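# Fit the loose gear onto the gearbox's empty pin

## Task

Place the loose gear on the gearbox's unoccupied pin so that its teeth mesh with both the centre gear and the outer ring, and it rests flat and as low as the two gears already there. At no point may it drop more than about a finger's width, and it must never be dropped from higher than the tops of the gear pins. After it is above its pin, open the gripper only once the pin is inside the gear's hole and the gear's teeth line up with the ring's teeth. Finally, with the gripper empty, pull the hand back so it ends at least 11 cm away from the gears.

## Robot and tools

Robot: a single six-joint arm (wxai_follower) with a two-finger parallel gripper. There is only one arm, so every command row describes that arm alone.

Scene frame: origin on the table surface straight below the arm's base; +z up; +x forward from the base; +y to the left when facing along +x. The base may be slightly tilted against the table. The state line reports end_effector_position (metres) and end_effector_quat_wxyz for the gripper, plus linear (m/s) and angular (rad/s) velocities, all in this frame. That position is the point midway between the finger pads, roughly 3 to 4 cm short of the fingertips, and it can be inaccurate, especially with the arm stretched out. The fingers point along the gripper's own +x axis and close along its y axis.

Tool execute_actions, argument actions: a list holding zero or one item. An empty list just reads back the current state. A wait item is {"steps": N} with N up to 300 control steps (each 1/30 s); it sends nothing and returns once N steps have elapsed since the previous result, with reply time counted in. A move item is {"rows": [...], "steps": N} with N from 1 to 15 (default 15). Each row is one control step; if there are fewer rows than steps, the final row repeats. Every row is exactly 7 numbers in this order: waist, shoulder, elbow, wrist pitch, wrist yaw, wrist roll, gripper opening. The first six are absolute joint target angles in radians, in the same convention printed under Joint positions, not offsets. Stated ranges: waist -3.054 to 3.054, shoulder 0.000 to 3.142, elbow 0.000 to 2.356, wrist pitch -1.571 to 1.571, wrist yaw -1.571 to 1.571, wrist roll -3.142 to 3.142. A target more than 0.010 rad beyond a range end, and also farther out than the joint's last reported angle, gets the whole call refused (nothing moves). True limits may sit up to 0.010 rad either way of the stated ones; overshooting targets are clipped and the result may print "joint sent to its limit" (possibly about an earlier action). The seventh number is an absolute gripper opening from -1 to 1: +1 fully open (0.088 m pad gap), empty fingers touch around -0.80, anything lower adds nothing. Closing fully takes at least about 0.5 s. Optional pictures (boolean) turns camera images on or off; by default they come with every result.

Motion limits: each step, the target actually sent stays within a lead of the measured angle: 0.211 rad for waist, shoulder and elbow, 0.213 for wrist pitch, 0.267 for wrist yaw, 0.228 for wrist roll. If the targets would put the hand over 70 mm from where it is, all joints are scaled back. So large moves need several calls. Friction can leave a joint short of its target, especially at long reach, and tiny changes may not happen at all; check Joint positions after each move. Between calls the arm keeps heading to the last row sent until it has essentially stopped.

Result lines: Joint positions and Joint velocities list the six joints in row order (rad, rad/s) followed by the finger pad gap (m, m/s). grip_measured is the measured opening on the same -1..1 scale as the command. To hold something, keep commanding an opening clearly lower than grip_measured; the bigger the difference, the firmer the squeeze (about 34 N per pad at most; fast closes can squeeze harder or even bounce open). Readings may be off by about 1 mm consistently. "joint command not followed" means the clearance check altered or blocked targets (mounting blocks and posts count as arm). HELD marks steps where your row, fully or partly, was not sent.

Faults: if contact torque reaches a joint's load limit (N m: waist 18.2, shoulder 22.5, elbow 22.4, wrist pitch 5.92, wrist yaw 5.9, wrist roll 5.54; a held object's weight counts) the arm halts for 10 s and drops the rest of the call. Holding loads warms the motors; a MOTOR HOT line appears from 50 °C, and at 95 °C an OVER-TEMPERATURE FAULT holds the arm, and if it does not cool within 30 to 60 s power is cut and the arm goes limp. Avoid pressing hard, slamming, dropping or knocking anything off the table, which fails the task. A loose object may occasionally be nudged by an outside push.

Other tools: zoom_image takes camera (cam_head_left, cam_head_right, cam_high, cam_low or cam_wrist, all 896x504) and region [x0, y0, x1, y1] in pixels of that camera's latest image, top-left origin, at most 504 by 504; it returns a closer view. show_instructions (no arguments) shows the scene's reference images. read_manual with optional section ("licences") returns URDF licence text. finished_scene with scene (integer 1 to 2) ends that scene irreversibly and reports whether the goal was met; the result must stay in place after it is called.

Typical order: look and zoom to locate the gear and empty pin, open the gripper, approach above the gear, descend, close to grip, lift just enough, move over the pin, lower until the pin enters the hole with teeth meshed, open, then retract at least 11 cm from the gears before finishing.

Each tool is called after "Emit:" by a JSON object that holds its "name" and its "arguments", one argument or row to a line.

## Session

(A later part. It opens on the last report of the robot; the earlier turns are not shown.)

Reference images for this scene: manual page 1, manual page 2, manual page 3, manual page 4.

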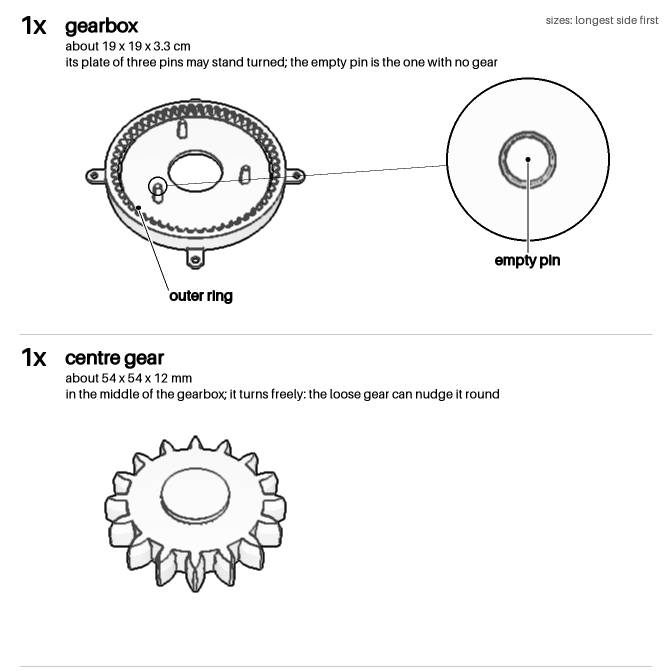

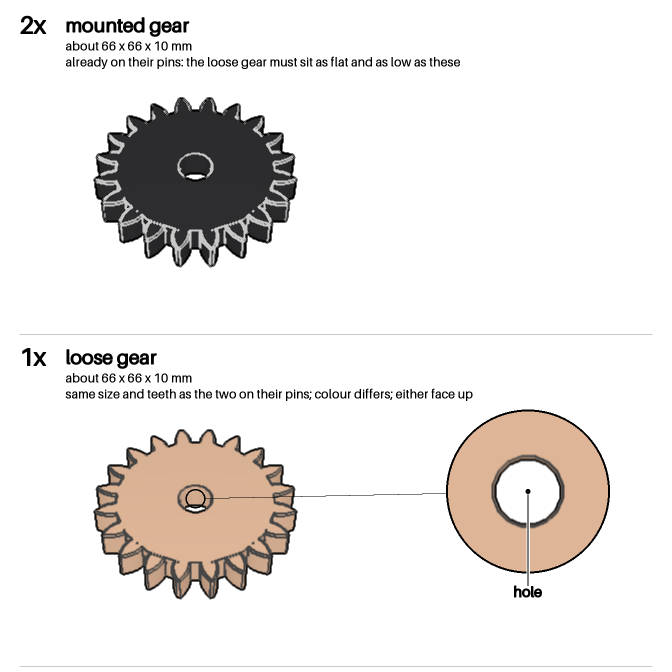

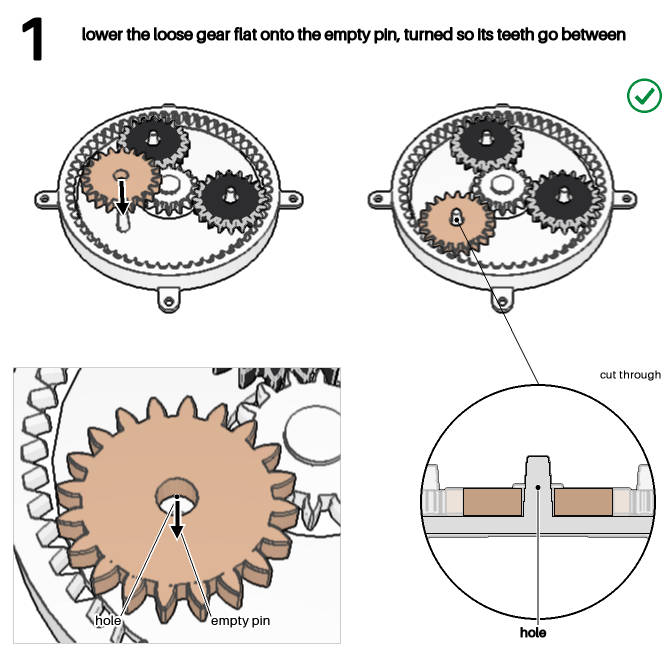

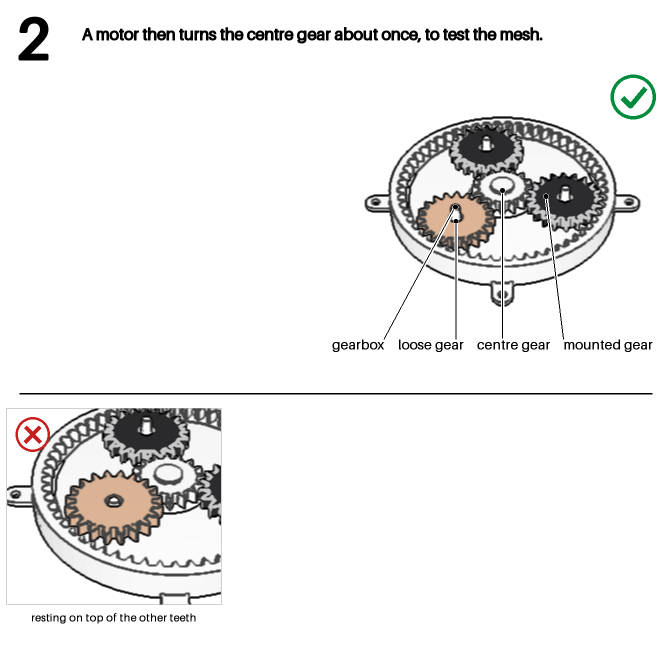

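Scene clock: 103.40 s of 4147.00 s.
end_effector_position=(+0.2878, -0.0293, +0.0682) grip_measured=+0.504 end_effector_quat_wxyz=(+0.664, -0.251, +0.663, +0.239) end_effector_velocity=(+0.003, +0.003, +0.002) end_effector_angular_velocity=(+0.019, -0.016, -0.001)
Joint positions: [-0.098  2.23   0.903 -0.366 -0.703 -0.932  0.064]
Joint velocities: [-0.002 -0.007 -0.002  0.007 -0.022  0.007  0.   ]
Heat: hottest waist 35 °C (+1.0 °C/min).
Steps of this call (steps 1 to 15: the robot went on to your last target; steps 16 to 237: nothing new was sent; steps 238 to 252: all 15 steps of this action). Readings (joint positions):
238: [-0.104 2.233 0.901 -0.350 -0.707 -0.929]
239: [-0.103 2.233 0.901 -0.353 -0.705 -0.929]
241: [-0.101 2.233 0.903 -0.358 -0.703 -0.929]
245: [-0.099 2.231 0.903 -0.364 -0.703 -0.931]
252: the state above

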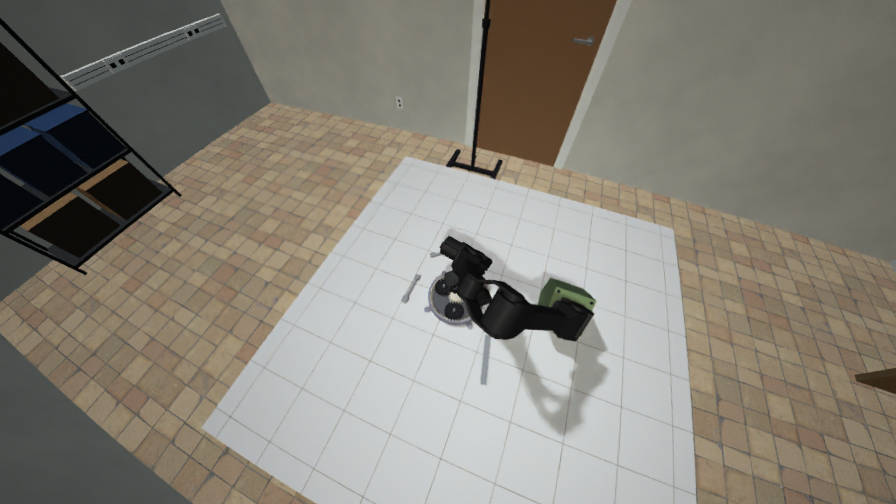

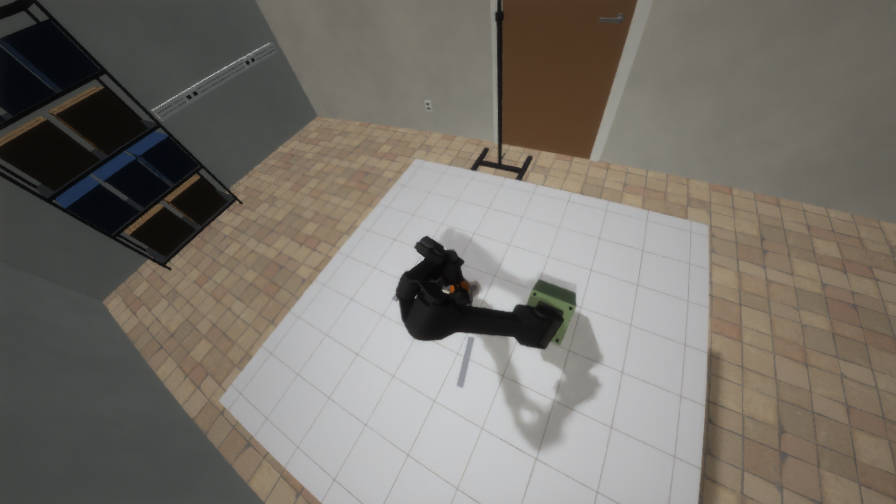

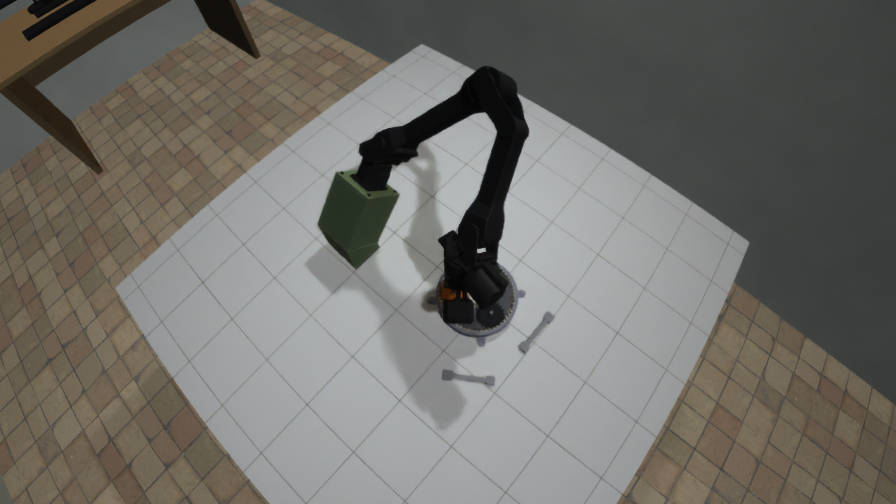

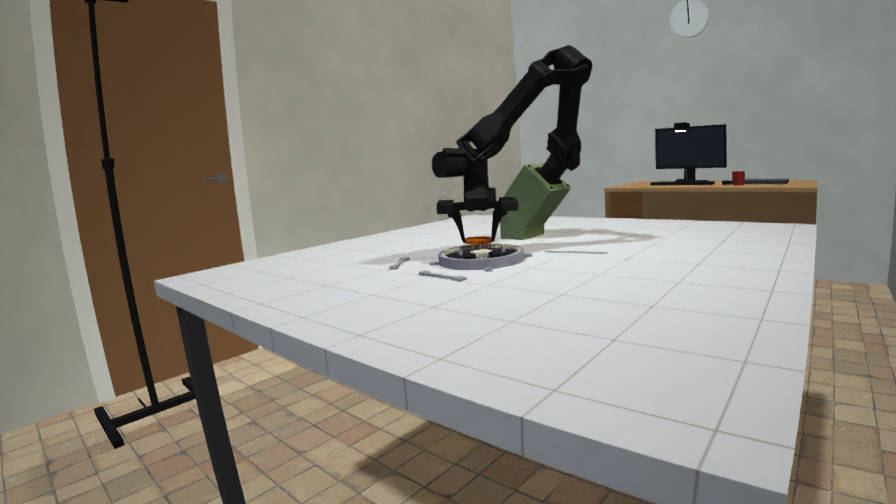

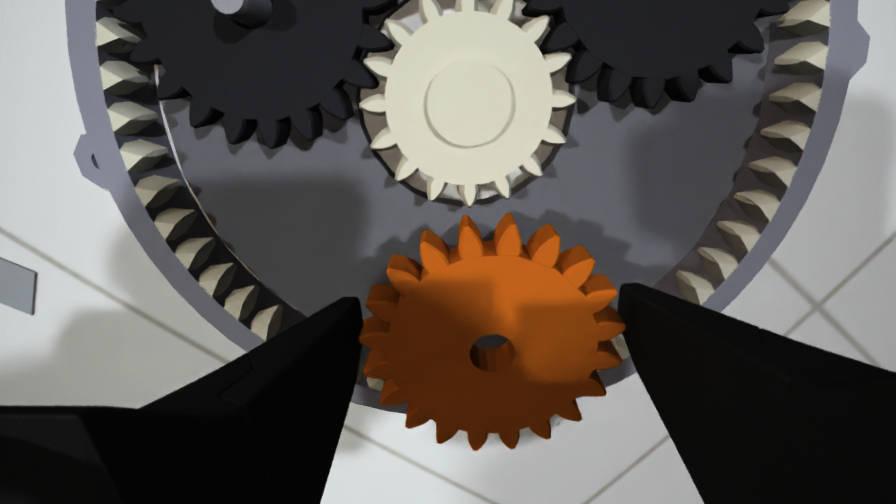

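Emit:
{"name": "zoom_image", "arguments": {
  "camera": "cam_low",
  "region": [420,190,540,280]
}}

Emit:
{"name": "zoom_image", "arguments": {
  "camera": "cam_wrist",
  "region": [300,240,700,460]
}}

Region (420, 190, 540, 280) of cam_low's 896x504 image, scaled by 4.200, with more detail than that image has; it fills the top 378 rows of this view, and the rest is white.

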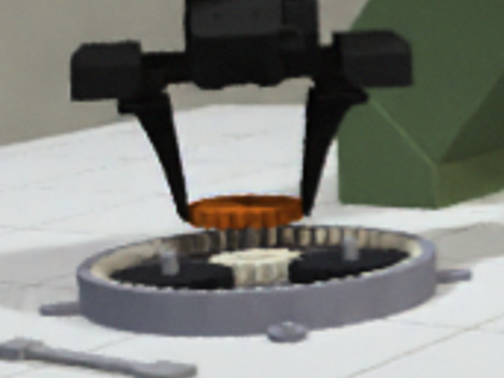

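Region (300, 240, 700, 460) of cam_wrist's 896x504 image, scaled by 1.260, with more detail than that image has; it fills the top 277 rows of this view, and the rest is white.

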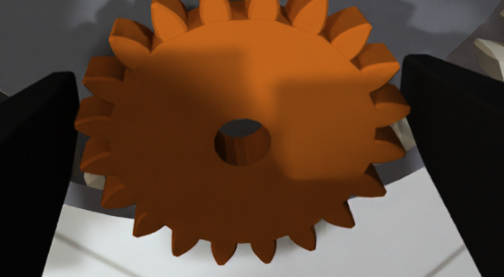

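Emit:
{"name": "execute_actions", "arguments": {
  "actions": [
    {"rows":[[-0.098,2.20,0.906,-0.405,-0.717,-0.95,0.3],[-0.097,2.20,0.906,-0.405,-0.717,-0.95,0.3],[-0.095,2.205,0.906,-0.405,-0.717,-0.95,0.3],[-0.09,2.21,0.906,-0.405,-0.717,-0.95,0.3]],"steps":15}
  ]
}}

Scene clock: 113.43 s of 4147.00 s.
end_effector_position=(+0.2834, -0.0233, +0.0687) grip_measured=+0.504 end_effector_quat_wxyz=(+0.658, -0.244, +0.668, +0.247) end_effector_velocity=(-0.002, -0.001, +0.001) end_effector_angular_velocity=(-0.006, +0.005, +0.015)
Joint positions: [-0.09   2.221  0.904 -0.402 -0.715 -0.945  0.064]
Joint velocities: [-0.002 -0.002 -0.002 -0.007  0.007 -0.022  0.   ]
Heat: hottest shoulder 35 °C (+0.0 °C/min).
Steps of this call (steps 1 to 15: the robot went on to your last target; steps 16 to 286: nothing new was sent; steps 287 to 301: all 15 steps of this action). Readings (joint positions):
287: [-0.091 2.225 0.903 -0.371 -0.705 -0.934]
288: [-0.091 2.223 0.904 -0.375 -0.710 -0.937]
290: [-0.090 2.222 0.904 -0.390 -0.714 -0.941]
294: [-0.090 2.221 0.904 -0.399 -0.714 -0.944]
301: the state above

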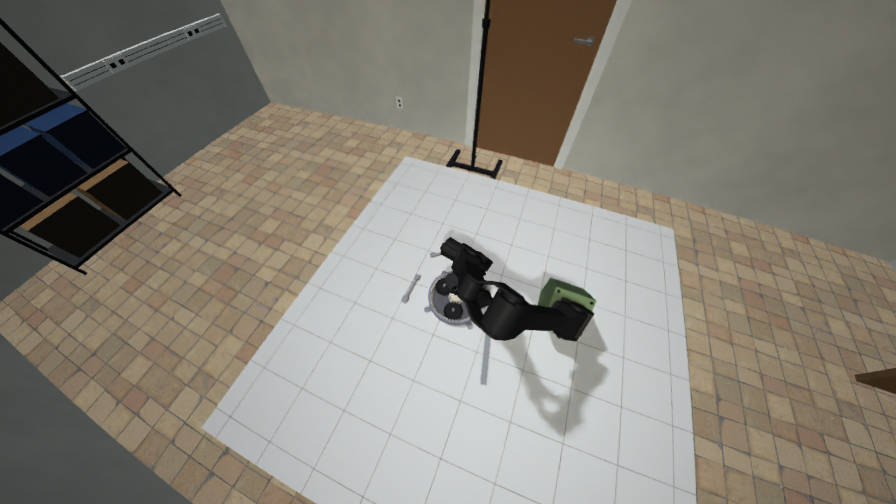

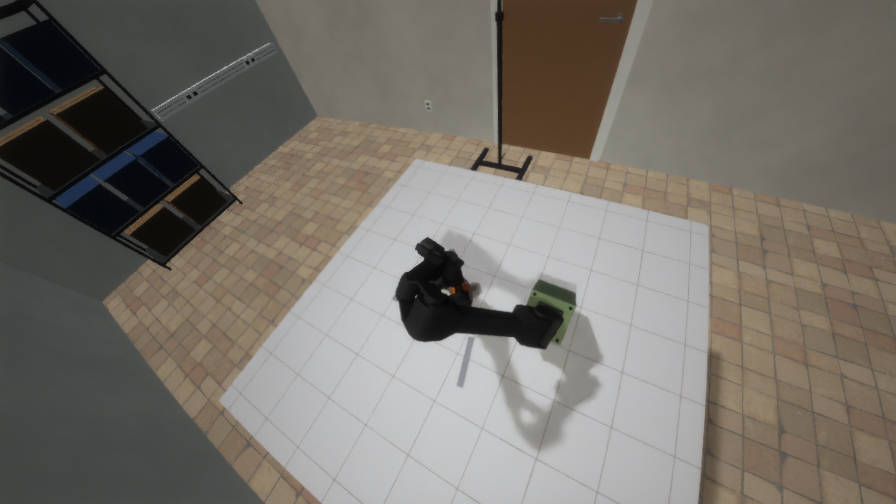

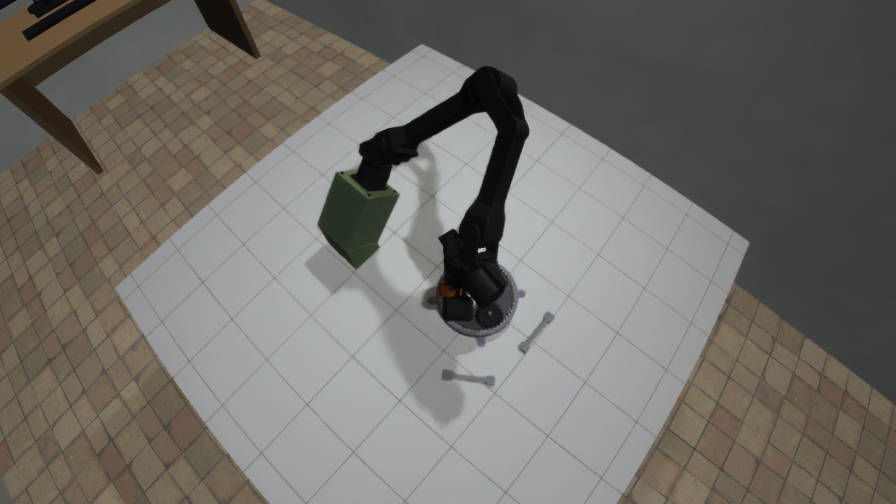

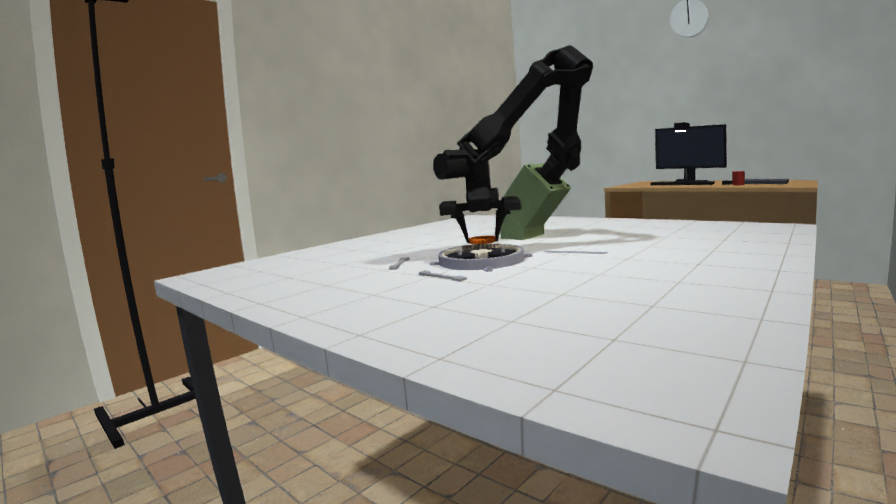

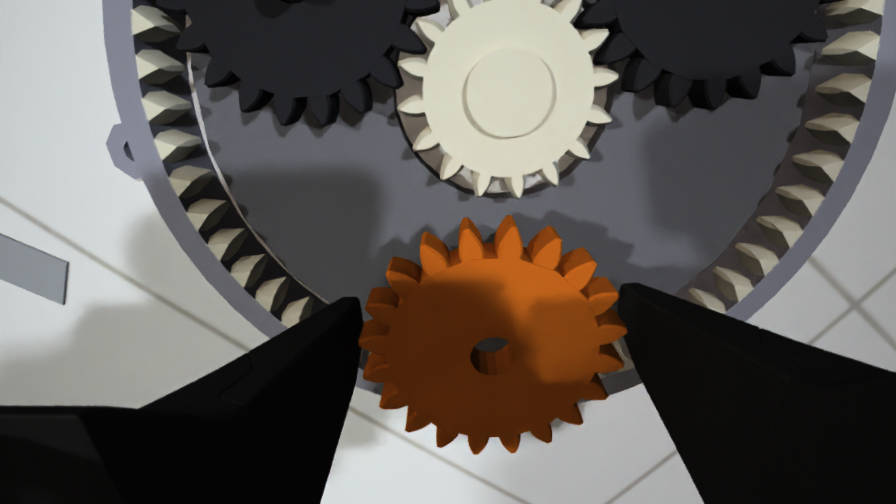

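Emit:
{"name": "execute_actions", "arguments": {
  "actions": [
    {"rows":[[-0.11,2.185,0.908,-0.44,-0.715,-0.96,0.3]],"steps":15}
  ]
}}

Emit:
{"name": "zoom_image", "arguments": {
  "camera": "cam_low",
  "region": [420,190,540,280]
}}

Emit:
{"name": "zoom_image", "arguments": {
  "camera": "cam_high",
  "region": [410,230,560,360]
}}

Scene clock: 118.70 s of 4147.00 s.
end_effector_position=(+0.2822, -0.0212, +0.0761) grip_measured=+0.504 end_effector_quat_wxyz=(+0.660, -0.240, +0.669, +0.246) end_effector_velocity=(-0.004, +0.001, +0.002) end_effector_angular_velocity=(+0.011, +0.009, +0.002)
Joint positions: [-0.104  2.198  0.904 -0.438 -0.715 -0.956  0.064]
Joint velocities: [-0.007 -0.002 -0.002 -0.022 -0.007 -0.022  0.   ]
Heat: hottest shoulder 36 °C (+0.0 °C/min).
Steps of this call (steps 1 to 15: the robot went on to your last target; steps 16 to 143: nothing new was sent; steps 144 to 158: all 15 steps of this action). Readings (joint positions):
144: [-0.090 2.218 0.904 -0.408 -0.715 -0.948]
145: [-0.092 2.215 0.904 -0.418 -0.715 -0.950]
147: [-0.098 2.207 0.904 -0.427 -0.715 -0.952]
151: [-0.103 2.199 0.904 -0.435 -0.715 -0.955]
158: the state above

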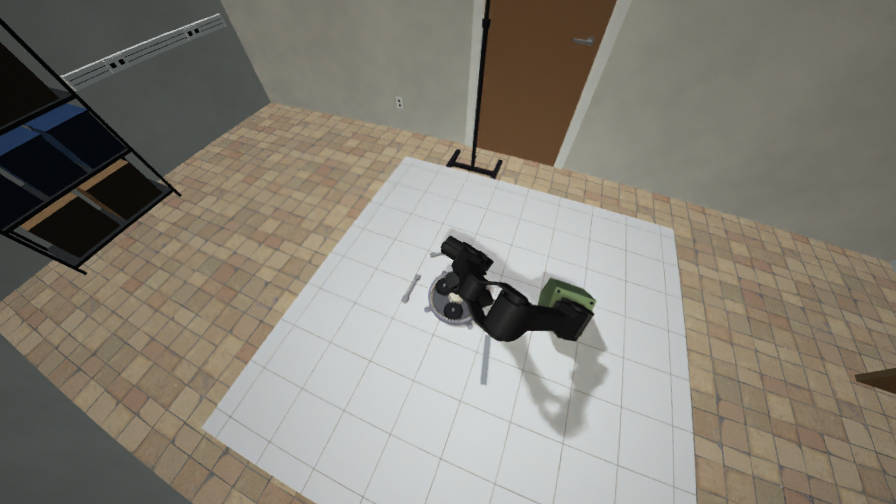

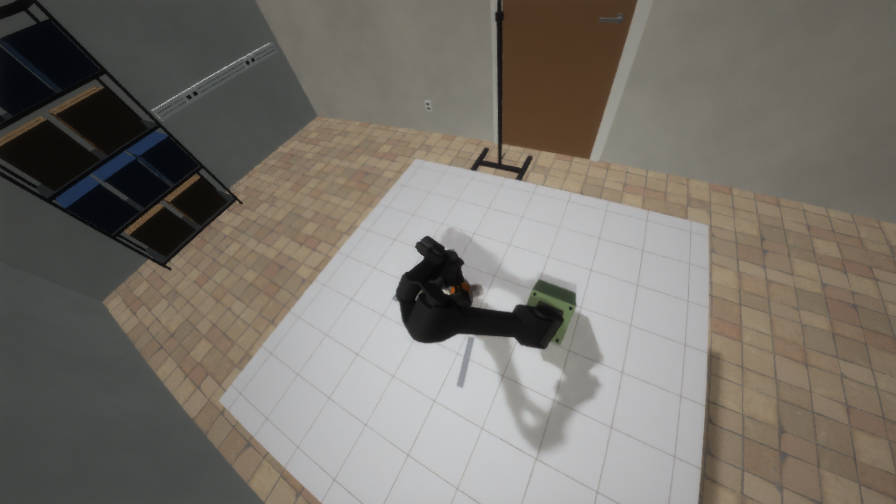

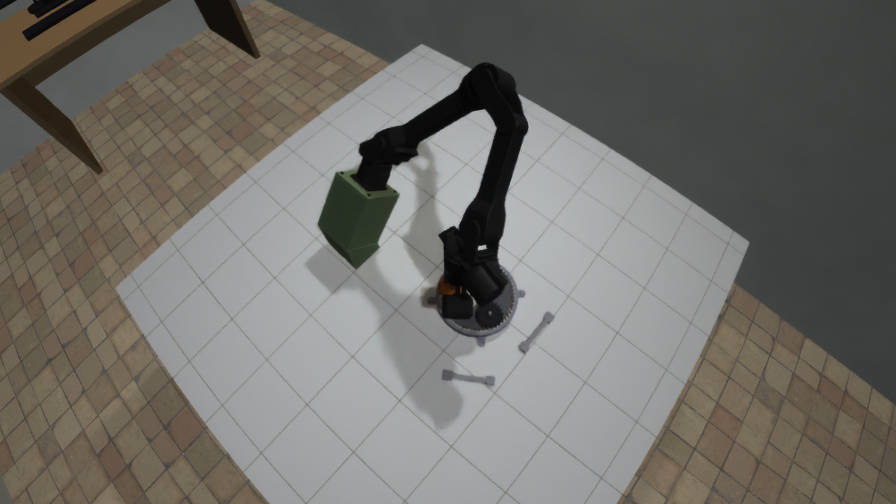

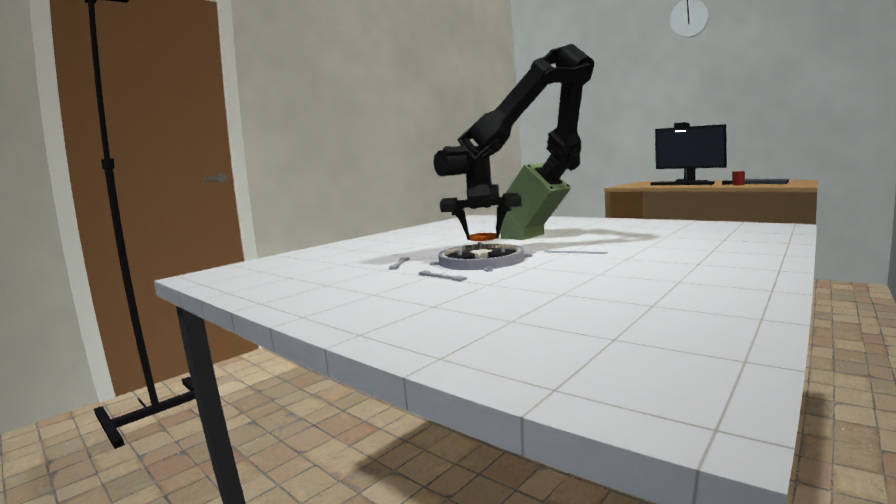

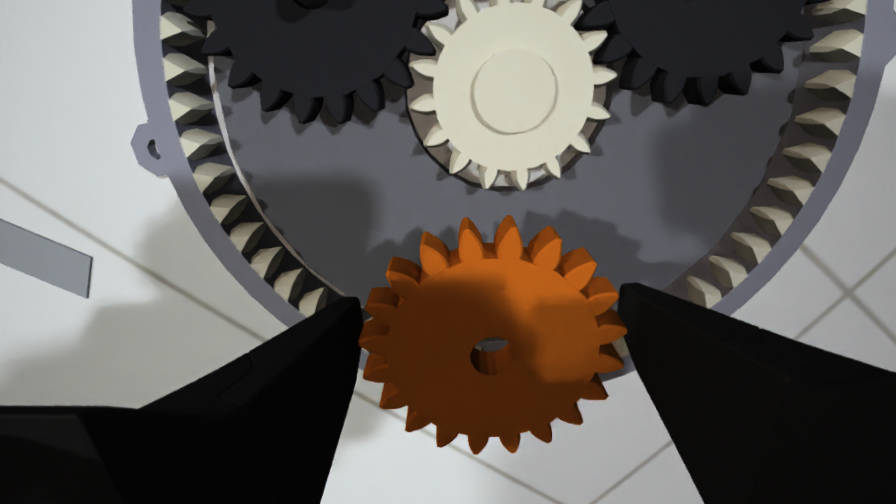

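Region (420, 190, 540, 280) of cam_low's 896x504 image, scaled by 4.200, with more detail than that image has; it fills the top 378 rows of this view, and the rest is white.

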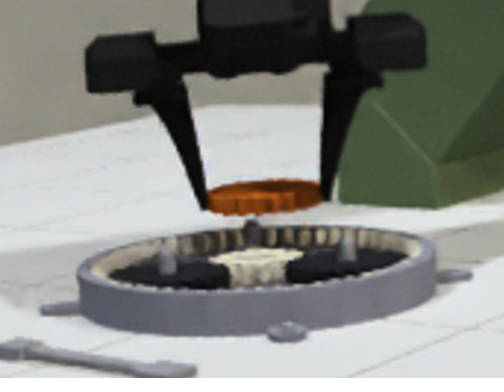

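Region (410, 230, 560, 360) of cam_high's 896x504 image, scaled by 3.360, with more detail than that image has; it fills the top 437 rows of this view, and the rest is white.

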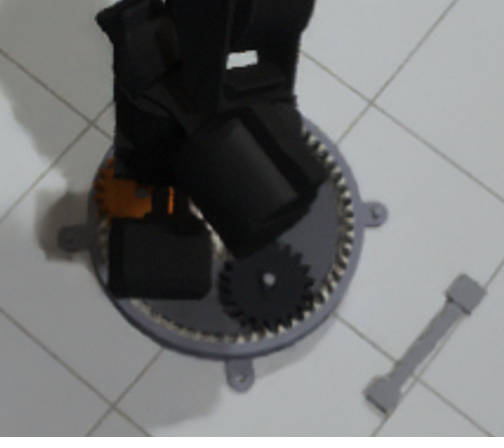

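Emit:
{"name": "zoom_image", "arguments": {
  "camera": "cam_wrist",
  "region": [430,310,560,410]
}}

Region (430, 310, 560, 410) of cam_wrist's 896x504 image, scaled by 3.877, with more detail than that image has; it fills the top 388 rows of this view, and the rest is white.

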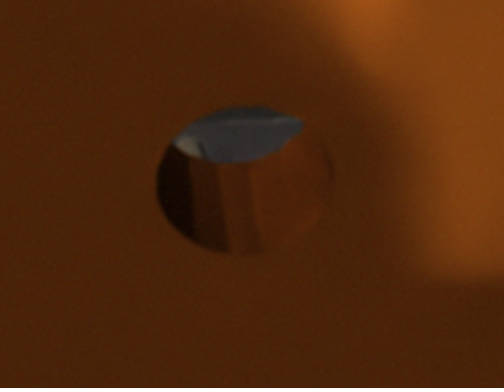

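Emit:
{"name": "execute_actions", "arguments": {
  "actions": [
    {"rows":[[-0.094,2.218,0.924,-0.429,-0.717,-0.95,0.3]],"steps":15}
  ]
}}

Emit:
{"name": "zoom_image", "arguments": {
  "camera": "cam_wrist",
  "region": [430,310,560,410]
}}

Emit:
{"name": "zoom_image", "arguments": {
  "camera": "cam_low",
  "region": [420,190,540,280]
}}

Scene clock: 128.40 s of 4147.00 s.
end_effector_position=(+0.2859, -0.0210, +0.0735) grip_measured=+0.504 end_effector_quat_wxyz=(+0.658, -0.244, +0.667, +0.249) end_effector_velocity=(-0.002, +0.000, -0.000) end_effector_angular_velocity=(-0.006, +0.009, +0.019)
Joint positions: [-0.095  2.209  0.916 -0.431 -0.715 -0.954  0.064]
Joint velocities: [ 0.002 -0.002 -0.002 -0.007  0.007 -0.022 -0.   ]
Heat: hottest shoulder 37 °C (+1.0 °C/min).
Steps of this call (steps 1 to 15: the robot went on to your last target; steps 16 to 276: nothing new was sent; steps 277 to 291: all 15 steps of this action). Readings (joint positions):
277: [-0.104 2.197 0.905 -0.439 -0.715 -0.956]
278: [-0.103 2.198 0.907 -0.438 -0.715 -0.956]
280: [-0.100 2.201 0.911 -0.434 -0.715 -0.956]
284: [-0.096 2.206 0.916 -0.432 -0.715 -0.955]
291: the state above

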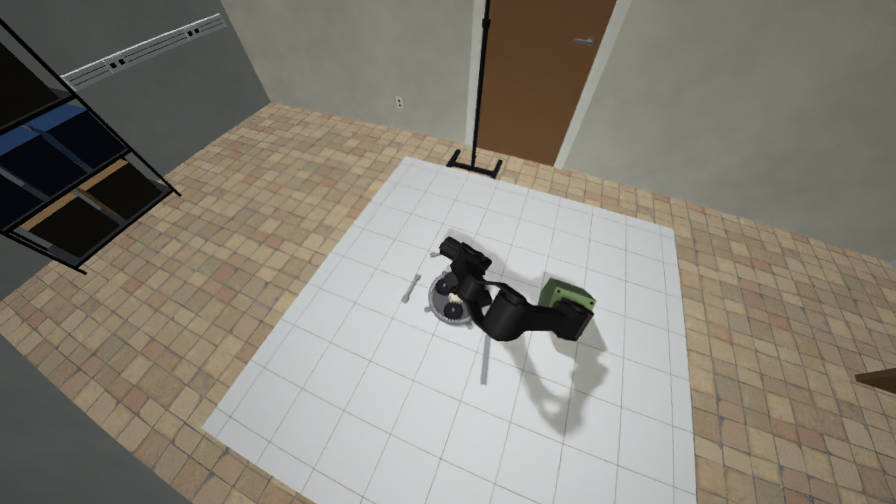

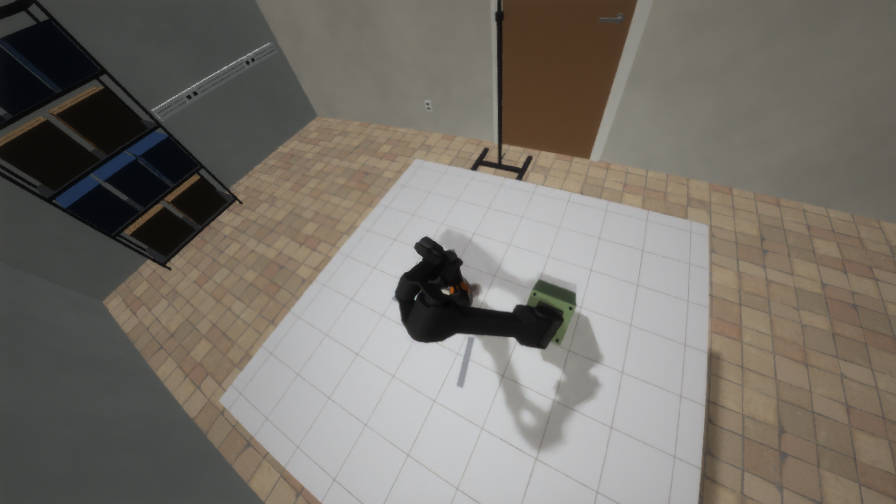

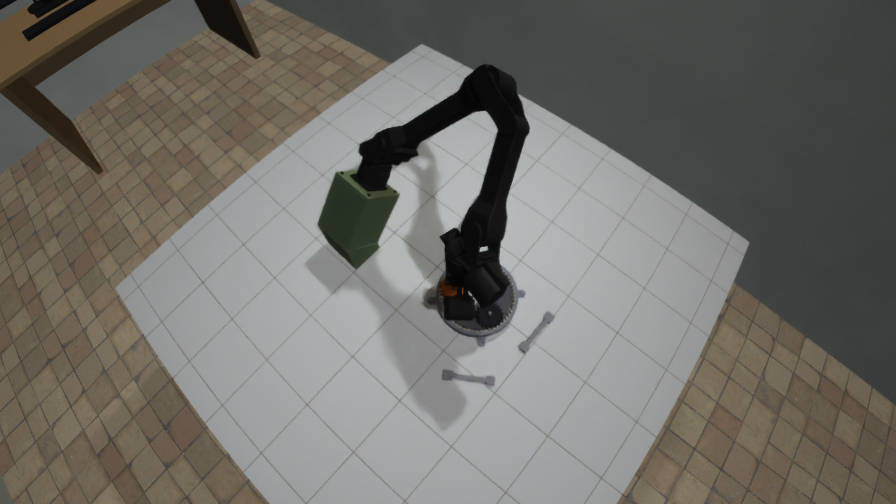

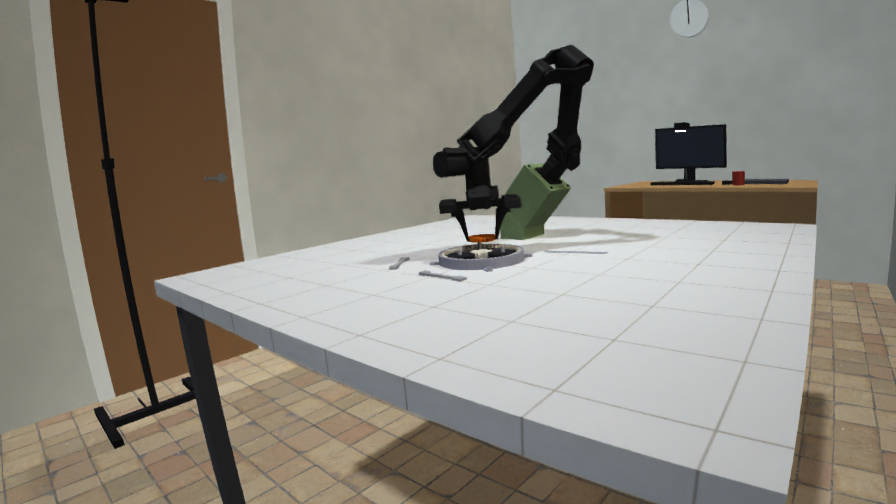

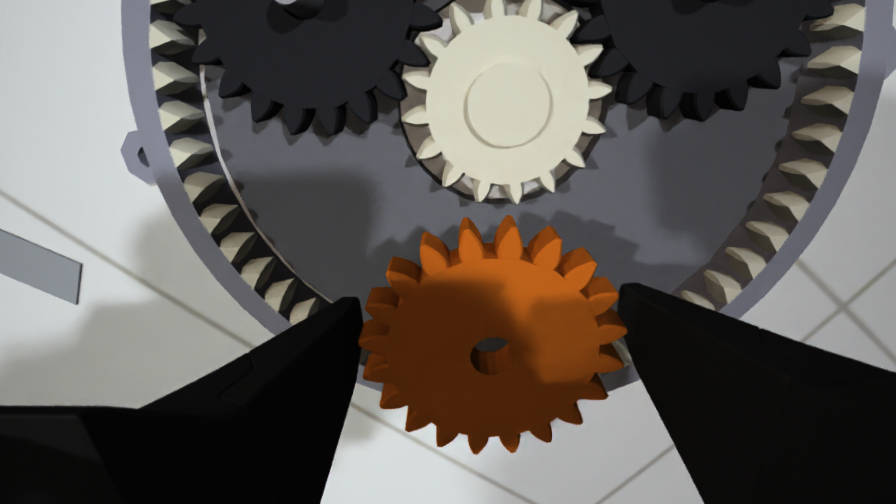

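Region (430, 310, 560, 410) of cam_wrist's 896x504 image, scaled by 3.877, with more detail than that image has; it fills the top 388 rows of this view, and the rest is white.

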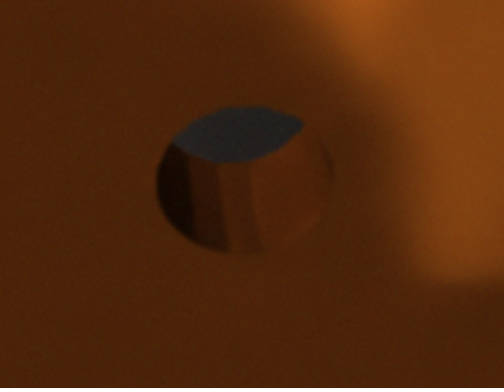

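Region (420, 190, 540, 280) of cam_low's 896x504 image, scaled by 4.200, with more detail than that image has; it fills the top 378 rows of this view, and the rest is white.

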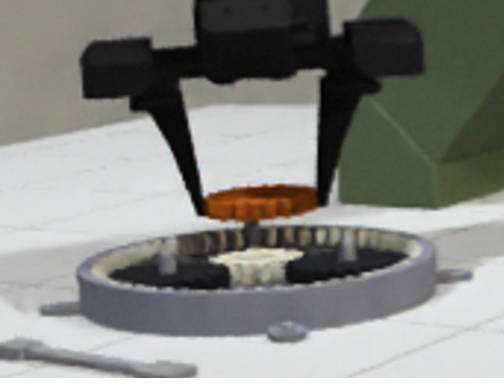

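Emit:
{"name": "execute_actions", "arguments": {
  "actions": [
    {"rows":[[-0.106,2.232,0.936,-0.429,-0.709,-0.95,0.3]],"steps":15}
  ]
}}

Emit:
{"name": "zoom_image", "arguments": {
  "camera": "cam_wrist",
  "region": [430,310,560,410]
}}

Emit:
{"name": "zoom_image", "arguments": {
  "camera": "cam_low",
  "region": [420,190,540,280]
}}

Scene clock: 133.67 s of 4147.00 s.
end_effector_position=(+0.2885, -0.0246, +0.0731) grip_measured=+0.504 end_effector_quat_wxyz=(+0.660, -0.244, +0.667, +0.246) end_effector_velocity=(-0.002, -0.001, +0.001) end_effector_angular_velocity=(+0.009, +0.002, +0.008)
Joint positions: [-0.1    2.223  0.929 -0.43  -0.713 -0.954  0.064]
Joint velocities: [-0.007  0.002 -0.002 -0.007 -0.007 -0.022  0.   ]
Heat: hottest shoulder 37 °C (+1.0 °C/min).
Steps of this call (steps 1 to 15: the robot went on to your last target; steps 16 to 143: nothing new was sent; steps 144 to 158: all 15 steps of this action). Readings (joint positions):
144: [-0.094 2.211 0.918 -0.431 -0.715 -0.954]
145: [-0.095 2.214 0.921 -0.430 -0.715 -0.954]
147: [-0.096 2.219 0.925 -0.430 -0.715 -0.954]
151: [-0.100 2.222 0.927 -0.430 -0.713 -0.954]
158: the state above

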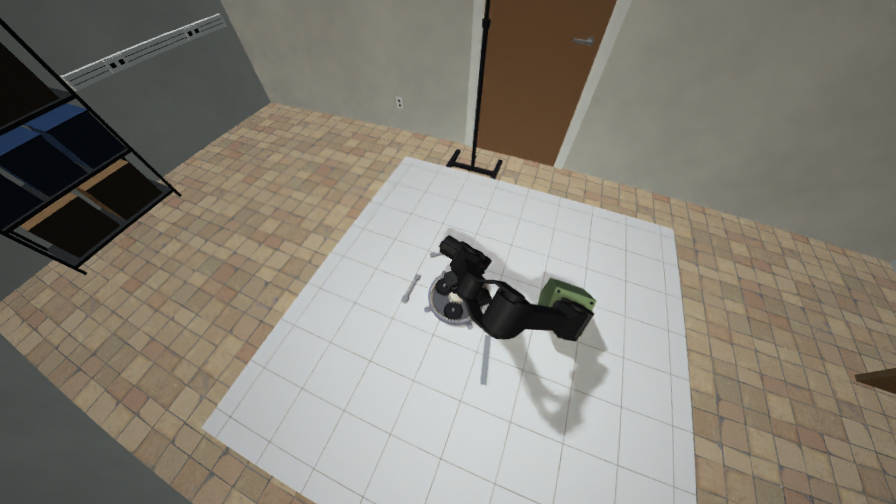

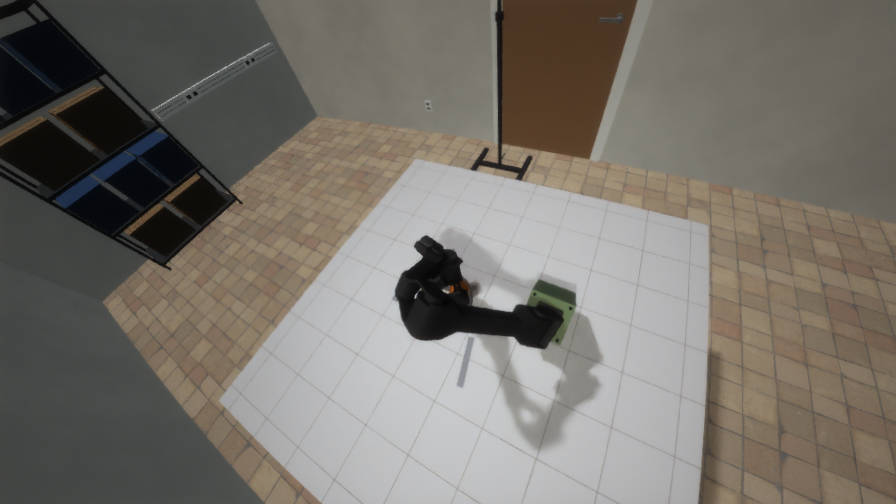

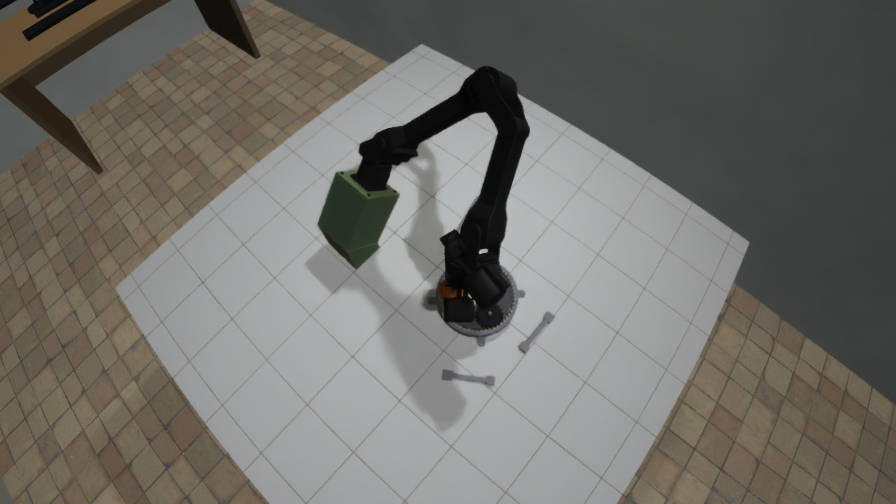

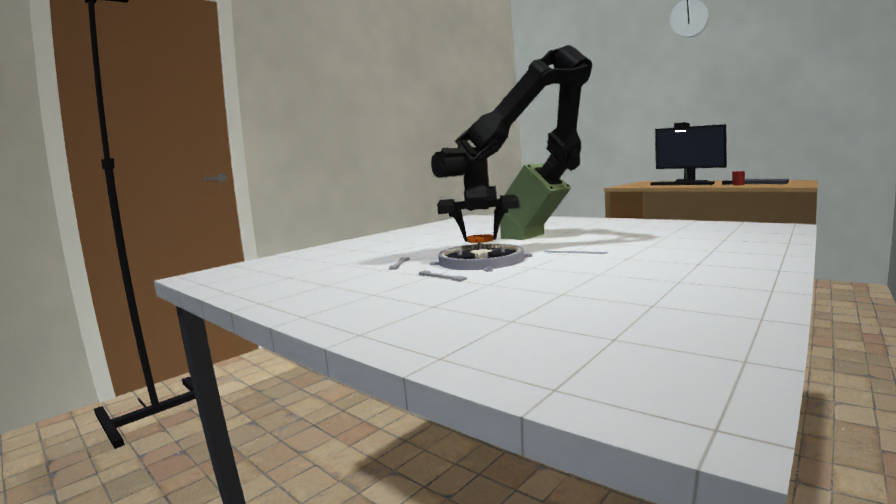

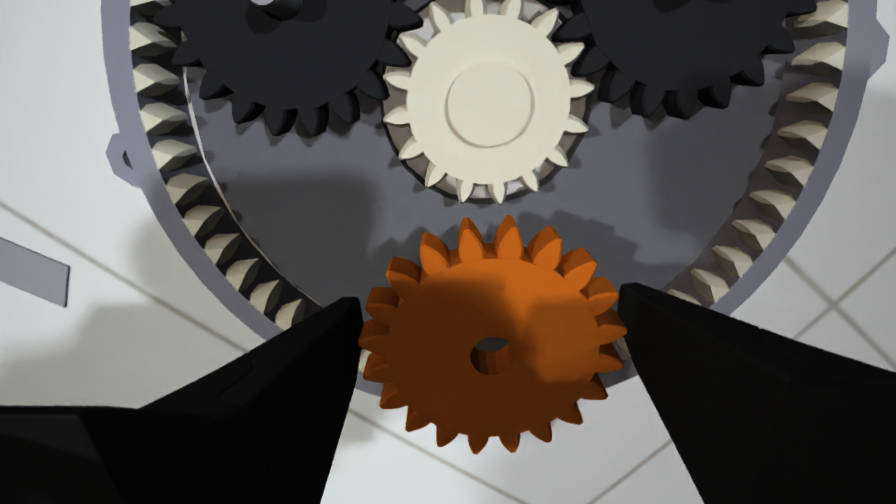

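Region (430, 310, 560, 410) of cam_wrist's 896x504 image, scaled by 3.877, with more detail than that image has; it fills the top 388 rows of this view, and the rest is white.

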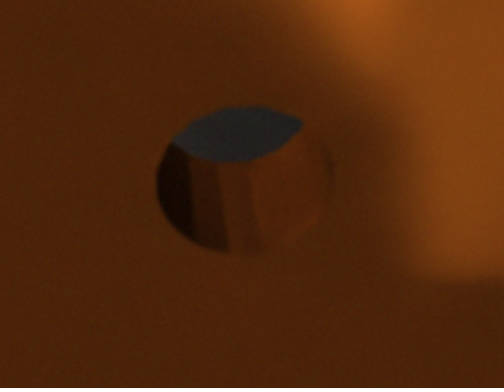

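Region (420, 190, 540, 280) of cam_low's 896x504 image, scaled by 4.200, with more detail than that image has; it fills the top 378 rows of this view, and the rest is white.

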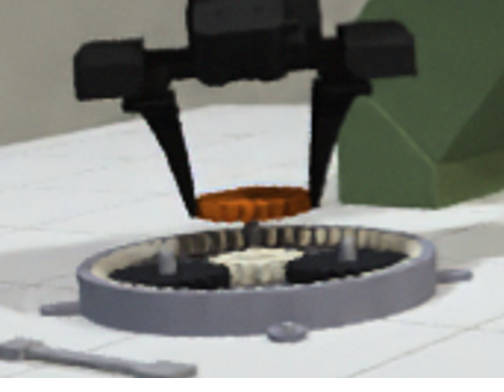

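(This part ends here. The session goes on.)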